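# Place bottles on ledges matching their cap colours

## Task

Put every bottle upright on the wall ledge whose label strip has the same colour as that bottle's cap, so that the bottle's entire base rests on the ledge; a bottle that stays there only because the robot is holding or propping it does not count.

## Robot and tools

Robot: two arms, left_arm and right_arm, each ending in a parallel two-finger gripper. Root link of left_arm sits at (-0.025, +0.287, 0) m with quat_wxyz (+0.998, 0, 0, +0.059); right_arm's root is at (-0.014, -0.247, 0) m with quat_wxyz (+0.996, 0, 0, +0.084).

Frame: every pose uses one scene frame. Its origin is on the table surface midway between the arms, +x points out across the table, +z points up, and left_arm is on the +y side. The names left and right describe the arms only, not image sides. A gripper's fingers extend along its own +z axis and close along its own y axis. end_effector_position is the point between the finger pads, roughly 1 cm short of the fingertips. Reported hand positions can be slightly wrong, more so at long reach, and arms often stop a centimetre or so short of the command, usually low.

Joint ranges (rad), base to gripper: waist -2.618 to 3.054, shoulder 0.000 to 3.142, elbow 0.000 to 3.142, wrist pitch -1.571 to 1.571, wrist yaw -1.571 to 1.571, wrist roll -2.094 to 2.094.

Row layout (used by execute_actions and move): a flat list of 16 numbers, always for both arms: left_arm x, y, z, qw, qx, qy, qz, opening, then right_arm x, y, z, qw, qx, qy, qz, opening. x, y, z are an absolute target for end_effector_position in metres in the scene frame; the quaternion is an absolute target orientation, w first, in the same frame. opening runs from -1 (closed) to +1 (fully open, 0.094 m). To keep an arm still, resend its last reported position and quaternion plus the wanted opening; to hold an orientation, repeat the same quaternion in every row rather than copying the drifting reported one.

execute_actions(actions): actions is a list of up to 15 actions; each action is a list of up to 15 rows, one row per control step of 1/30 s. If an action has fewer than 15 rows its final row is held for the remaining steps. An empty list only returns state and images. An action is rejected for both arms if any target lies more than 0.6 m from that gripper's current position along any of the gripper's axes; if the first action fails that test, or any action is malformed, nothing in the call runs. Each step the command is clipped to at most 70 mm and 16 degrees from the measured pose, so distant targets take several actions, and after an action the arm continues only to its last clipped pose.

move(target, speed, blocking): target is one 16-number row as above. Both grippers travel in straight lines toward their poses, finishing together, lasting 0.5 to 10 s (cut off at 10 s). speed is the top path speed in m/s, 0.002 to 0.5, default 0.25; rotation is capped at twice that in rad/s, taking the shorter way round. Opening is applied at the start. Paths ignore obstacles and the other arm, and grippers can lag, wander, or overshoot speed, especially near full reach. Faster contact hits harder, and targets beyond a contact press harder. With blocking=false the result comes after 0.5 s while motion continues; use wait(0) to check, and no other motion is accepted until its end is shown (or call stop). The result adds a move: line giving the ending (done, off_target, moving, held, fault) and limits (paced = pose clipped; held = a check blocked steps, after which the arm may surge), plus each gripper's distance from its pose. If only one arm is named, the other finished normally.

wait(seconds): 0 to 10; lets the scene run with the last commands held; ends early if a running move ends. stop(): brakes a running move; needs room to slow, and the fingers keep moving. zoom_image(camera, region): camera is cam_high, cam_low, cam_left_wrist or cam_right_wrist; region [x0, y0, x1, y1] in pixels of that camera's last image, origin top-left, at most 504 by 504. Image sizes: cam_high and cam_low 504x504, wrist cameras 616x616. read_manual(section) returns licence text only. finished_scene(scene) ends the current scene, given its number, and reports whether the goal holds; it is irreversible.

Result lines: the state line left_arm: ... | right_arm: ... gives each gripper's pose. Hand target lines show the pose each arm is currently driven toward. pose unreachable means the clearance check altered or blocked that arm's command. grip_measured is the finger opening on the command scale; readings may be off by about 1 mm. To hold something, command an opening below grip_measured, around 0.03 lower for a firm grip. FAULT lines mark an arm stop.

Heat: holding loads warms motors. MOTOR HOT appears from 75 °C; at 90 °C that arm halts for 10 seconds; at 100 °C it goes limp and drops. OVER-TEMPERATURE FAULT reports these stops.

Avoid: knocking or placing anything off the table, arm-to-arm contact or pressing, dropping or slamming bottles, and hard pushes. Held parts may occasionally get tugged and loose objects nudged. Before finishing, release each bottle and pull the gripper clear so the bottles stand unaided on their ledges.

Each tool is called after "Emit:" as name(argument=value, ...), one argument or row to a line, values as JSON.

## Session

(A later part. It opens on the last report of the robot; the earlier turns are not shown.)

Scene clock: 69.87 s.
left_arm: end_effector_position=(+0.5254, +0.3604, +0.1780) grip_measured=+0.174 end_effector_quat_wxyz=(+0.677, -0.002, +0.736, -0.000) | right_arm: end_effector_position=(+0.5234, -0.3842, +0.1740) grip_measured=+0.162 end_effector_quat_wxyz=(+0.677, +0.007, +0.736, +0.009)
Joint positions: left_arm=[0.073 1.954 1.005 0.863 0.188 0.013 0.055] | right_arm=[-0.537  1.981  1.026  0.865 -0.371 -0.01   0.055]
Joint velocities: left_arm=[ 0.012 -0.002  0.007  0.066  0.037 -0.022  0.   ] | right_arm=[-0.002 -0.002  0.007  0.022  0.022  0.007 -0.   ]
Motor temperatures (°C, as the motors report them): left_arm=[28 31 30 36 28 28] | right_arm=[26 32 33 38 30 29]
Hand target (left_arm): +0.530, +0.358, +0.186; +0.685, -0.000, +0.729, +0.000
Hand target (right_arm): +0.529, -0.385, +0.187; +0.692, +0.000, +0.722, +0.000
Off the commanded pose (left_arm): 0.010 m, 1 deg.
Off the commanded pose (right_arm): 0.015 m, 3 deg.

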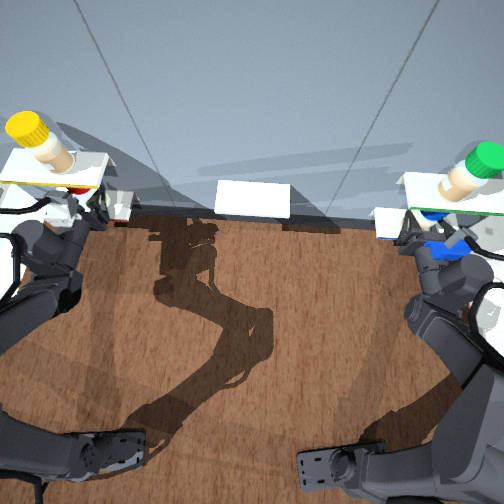

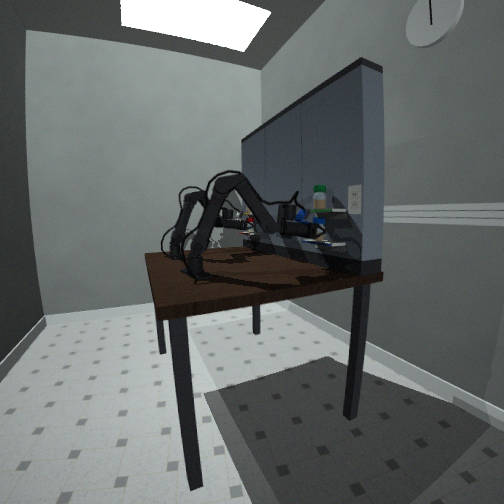

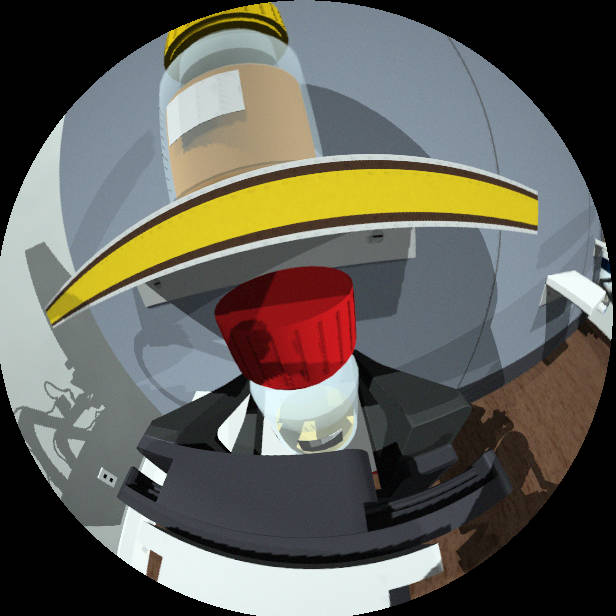

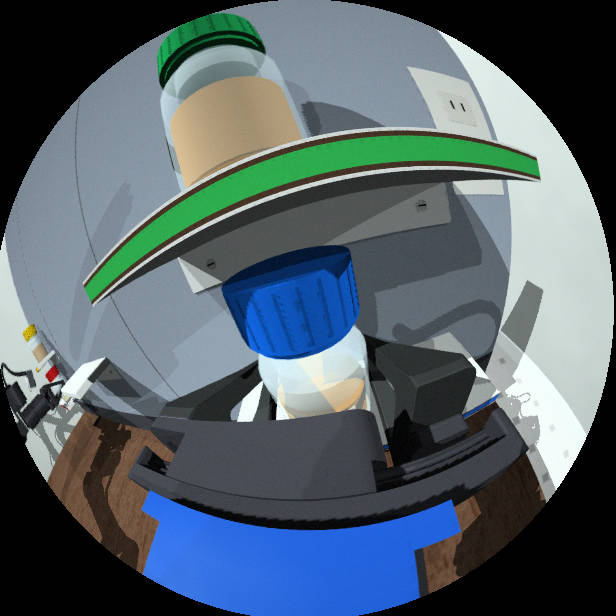

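Both in contact. Unload, release, retract.

Emit:
execute_actions(
  actions=[
    [[0.529,0.359,0.185,0.683,0,0.73,0,0.12,0.529,-0.385,0.185,0.69,0,0.724,0,0.11],[0.528,0.359,0.184,0.682,0,0.731,0,0.12,0.528,-0.385,0.183,0.687,0,0.727,0,0.11],[0.528,0.359,0.184,0.682,0,0.731,0,0.12,0.527,-0.385,0.181,0.684,0,0.729,0,0.11],[0.528,0.359,0.184,0.682,0,0.731,0,0.12,0.527,-0.385,0.180,0.684,0,0.729,0,0.11],[0.528,0.359,0.184,0.682,0,0.731,0,0.2,0.527,-0.385,0.180,0.684,0,0.729,0,0.2],[0.528,0.359,0.184,0.682,0,0.731,0,0.2,0.527,-0.385,0.180,0.684,0,0.729,0,0.2],[0.528,0.359,0.184,0.682,0,0.731,0,0.25,0.527,-0.385,0.180,0.684,0,0.729,0,0.25],[0.528,0.359,0.184,0.682,0,0.731,0,1,0.527,-0.385,0.180,0.684,0,0.729,0,1]],
  ],
)

Emit:
move(
  target=[0.42,0.359,0.186,0.682,0,0.731,0,1,0.42,-0.385,0.184,0.684,0,0.729,0,1],
  speed=0.2,
)

Scene clock: 70.63 s.
left_arm: end_effector_position=(+0.5254, +0.3604, +0.1780) grip_measured=+1.000 end_effector_quat_wxyz=(+0.677, -0.002, +0.736, -0.000) | right_arm: end_effector_position=(+0.5237, -0.3843, +0.1776) grip_measured=+1.000 end_effector_quat_wxyz=(+0.682, +0.003, +0.731, +0.005)
Joint positions: left_arm=[0.073 1.954 1.005 0.863 0.188 0.013 0.094] | right_arm=[-0.537  1.981  1.026  0.88  -0.371 -0.015  0.094]
Joint velocities: left_arm=[ 0.002  0.007  0.002  0.007 -0.037 -0.022  0.   ] | right_arm=[-0.027 -0.012 -0.017  0.037  0.007 -0.007  0.   ]
Motor temperatures (°C, as the motors report them): left_arm=[28 31 30 36 28 28] | right_arm=[26 32 33 38 30 29]
Hand target (left_arm): +0.528, +0.359, +0.184; +0.682, -0.000, +0.731, +0.000
Hand target (right_arm): +0.527, -0.385, +0.180; +0.684, +0.000, +0.729, -0.000
Off the commanded pose (left_arm): 0.007 m, 1 deg.
Off the commanded pose (right_arm): 0.004 m, 1 deg.

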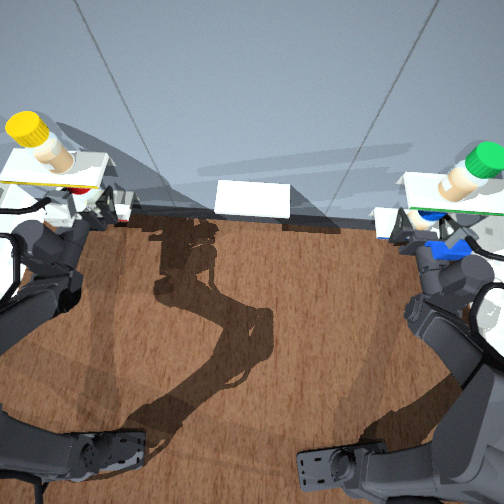

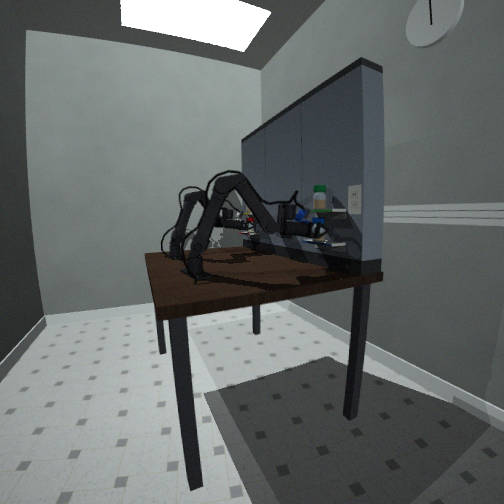

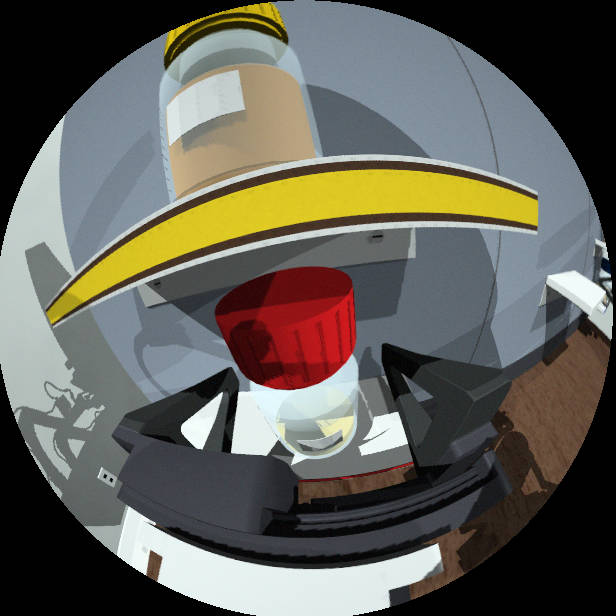

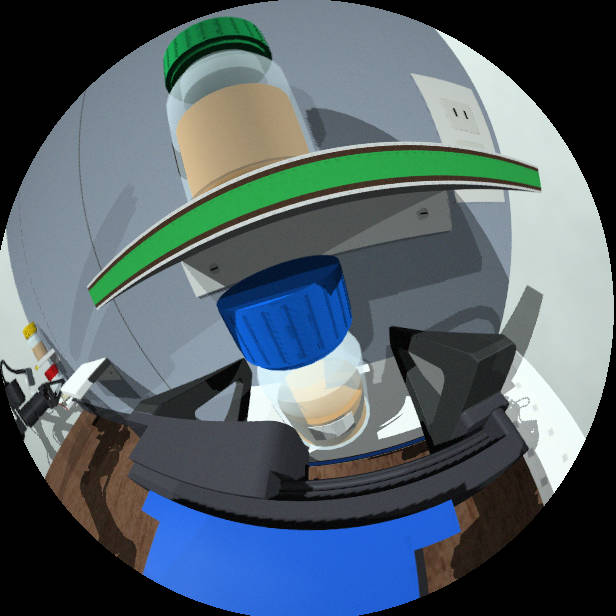

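Scene clock: 71.67 s.
left_arm: end_effector_position=(+0.4249, +0.3585, +0.1785) grip_measured=+1.000 end_effector_quat_wxyz=(+0.674, -0.004, +0.738, -0.003) | right_arm: end_effector_position=(+0.4261, -0.3888, +0.1883) grip_measured=+1.000 end_effector_quat_wxyz=(+0.688, +0.004, +0.725, -0.001)
Joint positions: left_arm=[0.134 1.632 0.592 0.946 0.25  0.013 0.094] | right_arm=[-0.665  1.685  0.656  0.97  -0.49  -0.024  0.094]
Joint velocities: left_arm=[ 0.002 -0.017  0.012  0.095 -0.022  0.037  0.   ] | right_arm=[-0.022  0.012  0.012 -0.022  0.051 -0.066  0.   ]
Motor temperatures (°C, as the motors report them): left_arm=[28 31 30 36 28 28] | right_arm=[26 32 33 38 30 29]
Hand target (left_arm): +0.420, +0.359, +0.186; +0.682, -0.000, +0.731, +0.000
Hand target (right_arm): +0.420, -0.387, +0.184; +0.684, +0.001, +0.729, +0.001
Off the commanded pose (left_arm): 0.009 m, 1 deg.
Off the commanded pose (right_arm): 0.008 m, 1 deg.
move: done

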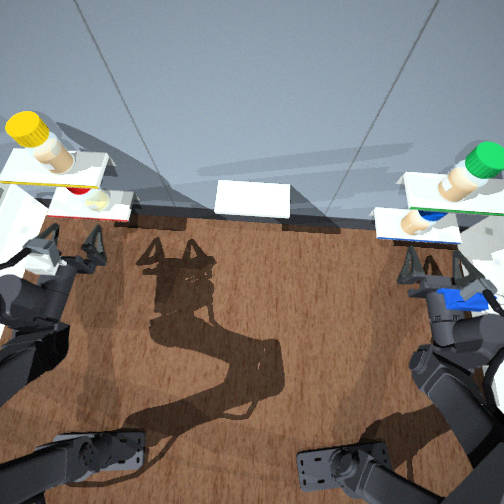

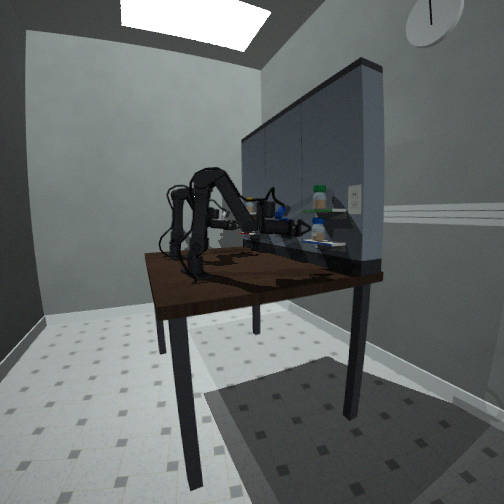

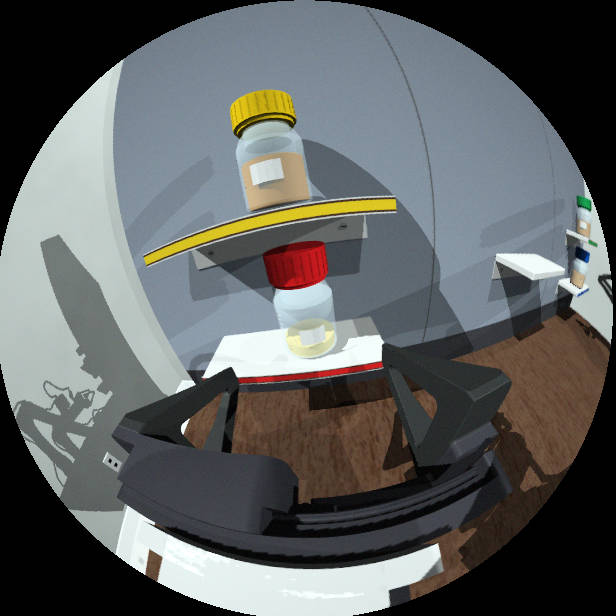

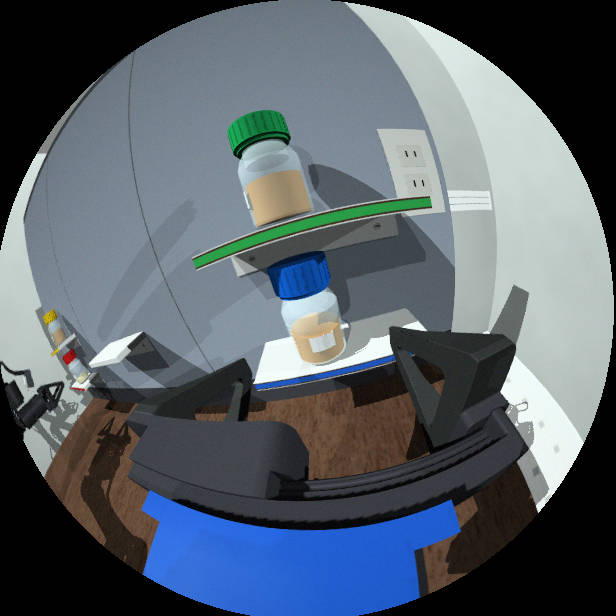

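Emit:
zoom_image(
  camera="cam_right_wrist",
  region=[240,280,440,410],
)

Emit:
zoom_image(
  camera="cam_high",
  region=[364,140,504,260],
)

Region (240, 280, 440, 410) of cam_right_wrist's 616x616 image, scaled by 2.520, with more detail than that image has; it fills the top 328 rows of this view, and the rest is white.

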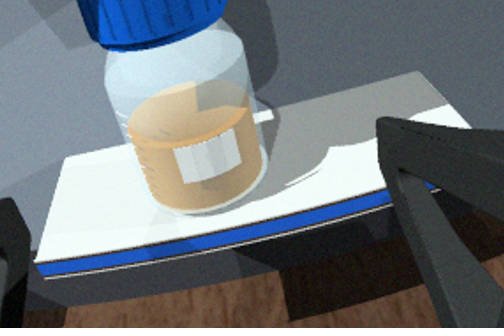

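Region (364, 140, 504, 260) of cam_high's 504x504 image, scaled by 3.600, with more detail than that image has; it fills the top 432 rows of this view, and the rest is white.

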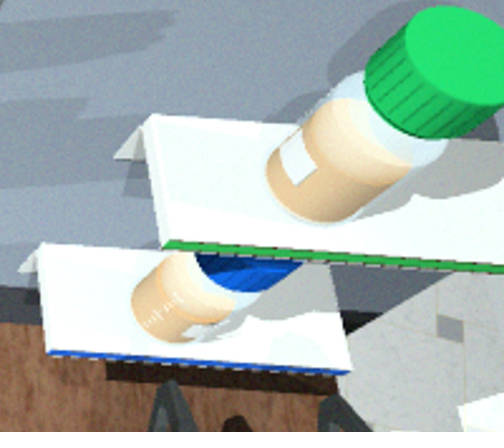

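All fully on ledges.

Emit:
finished_scene(
  scene=1,
)

The scene is finished: the task was done.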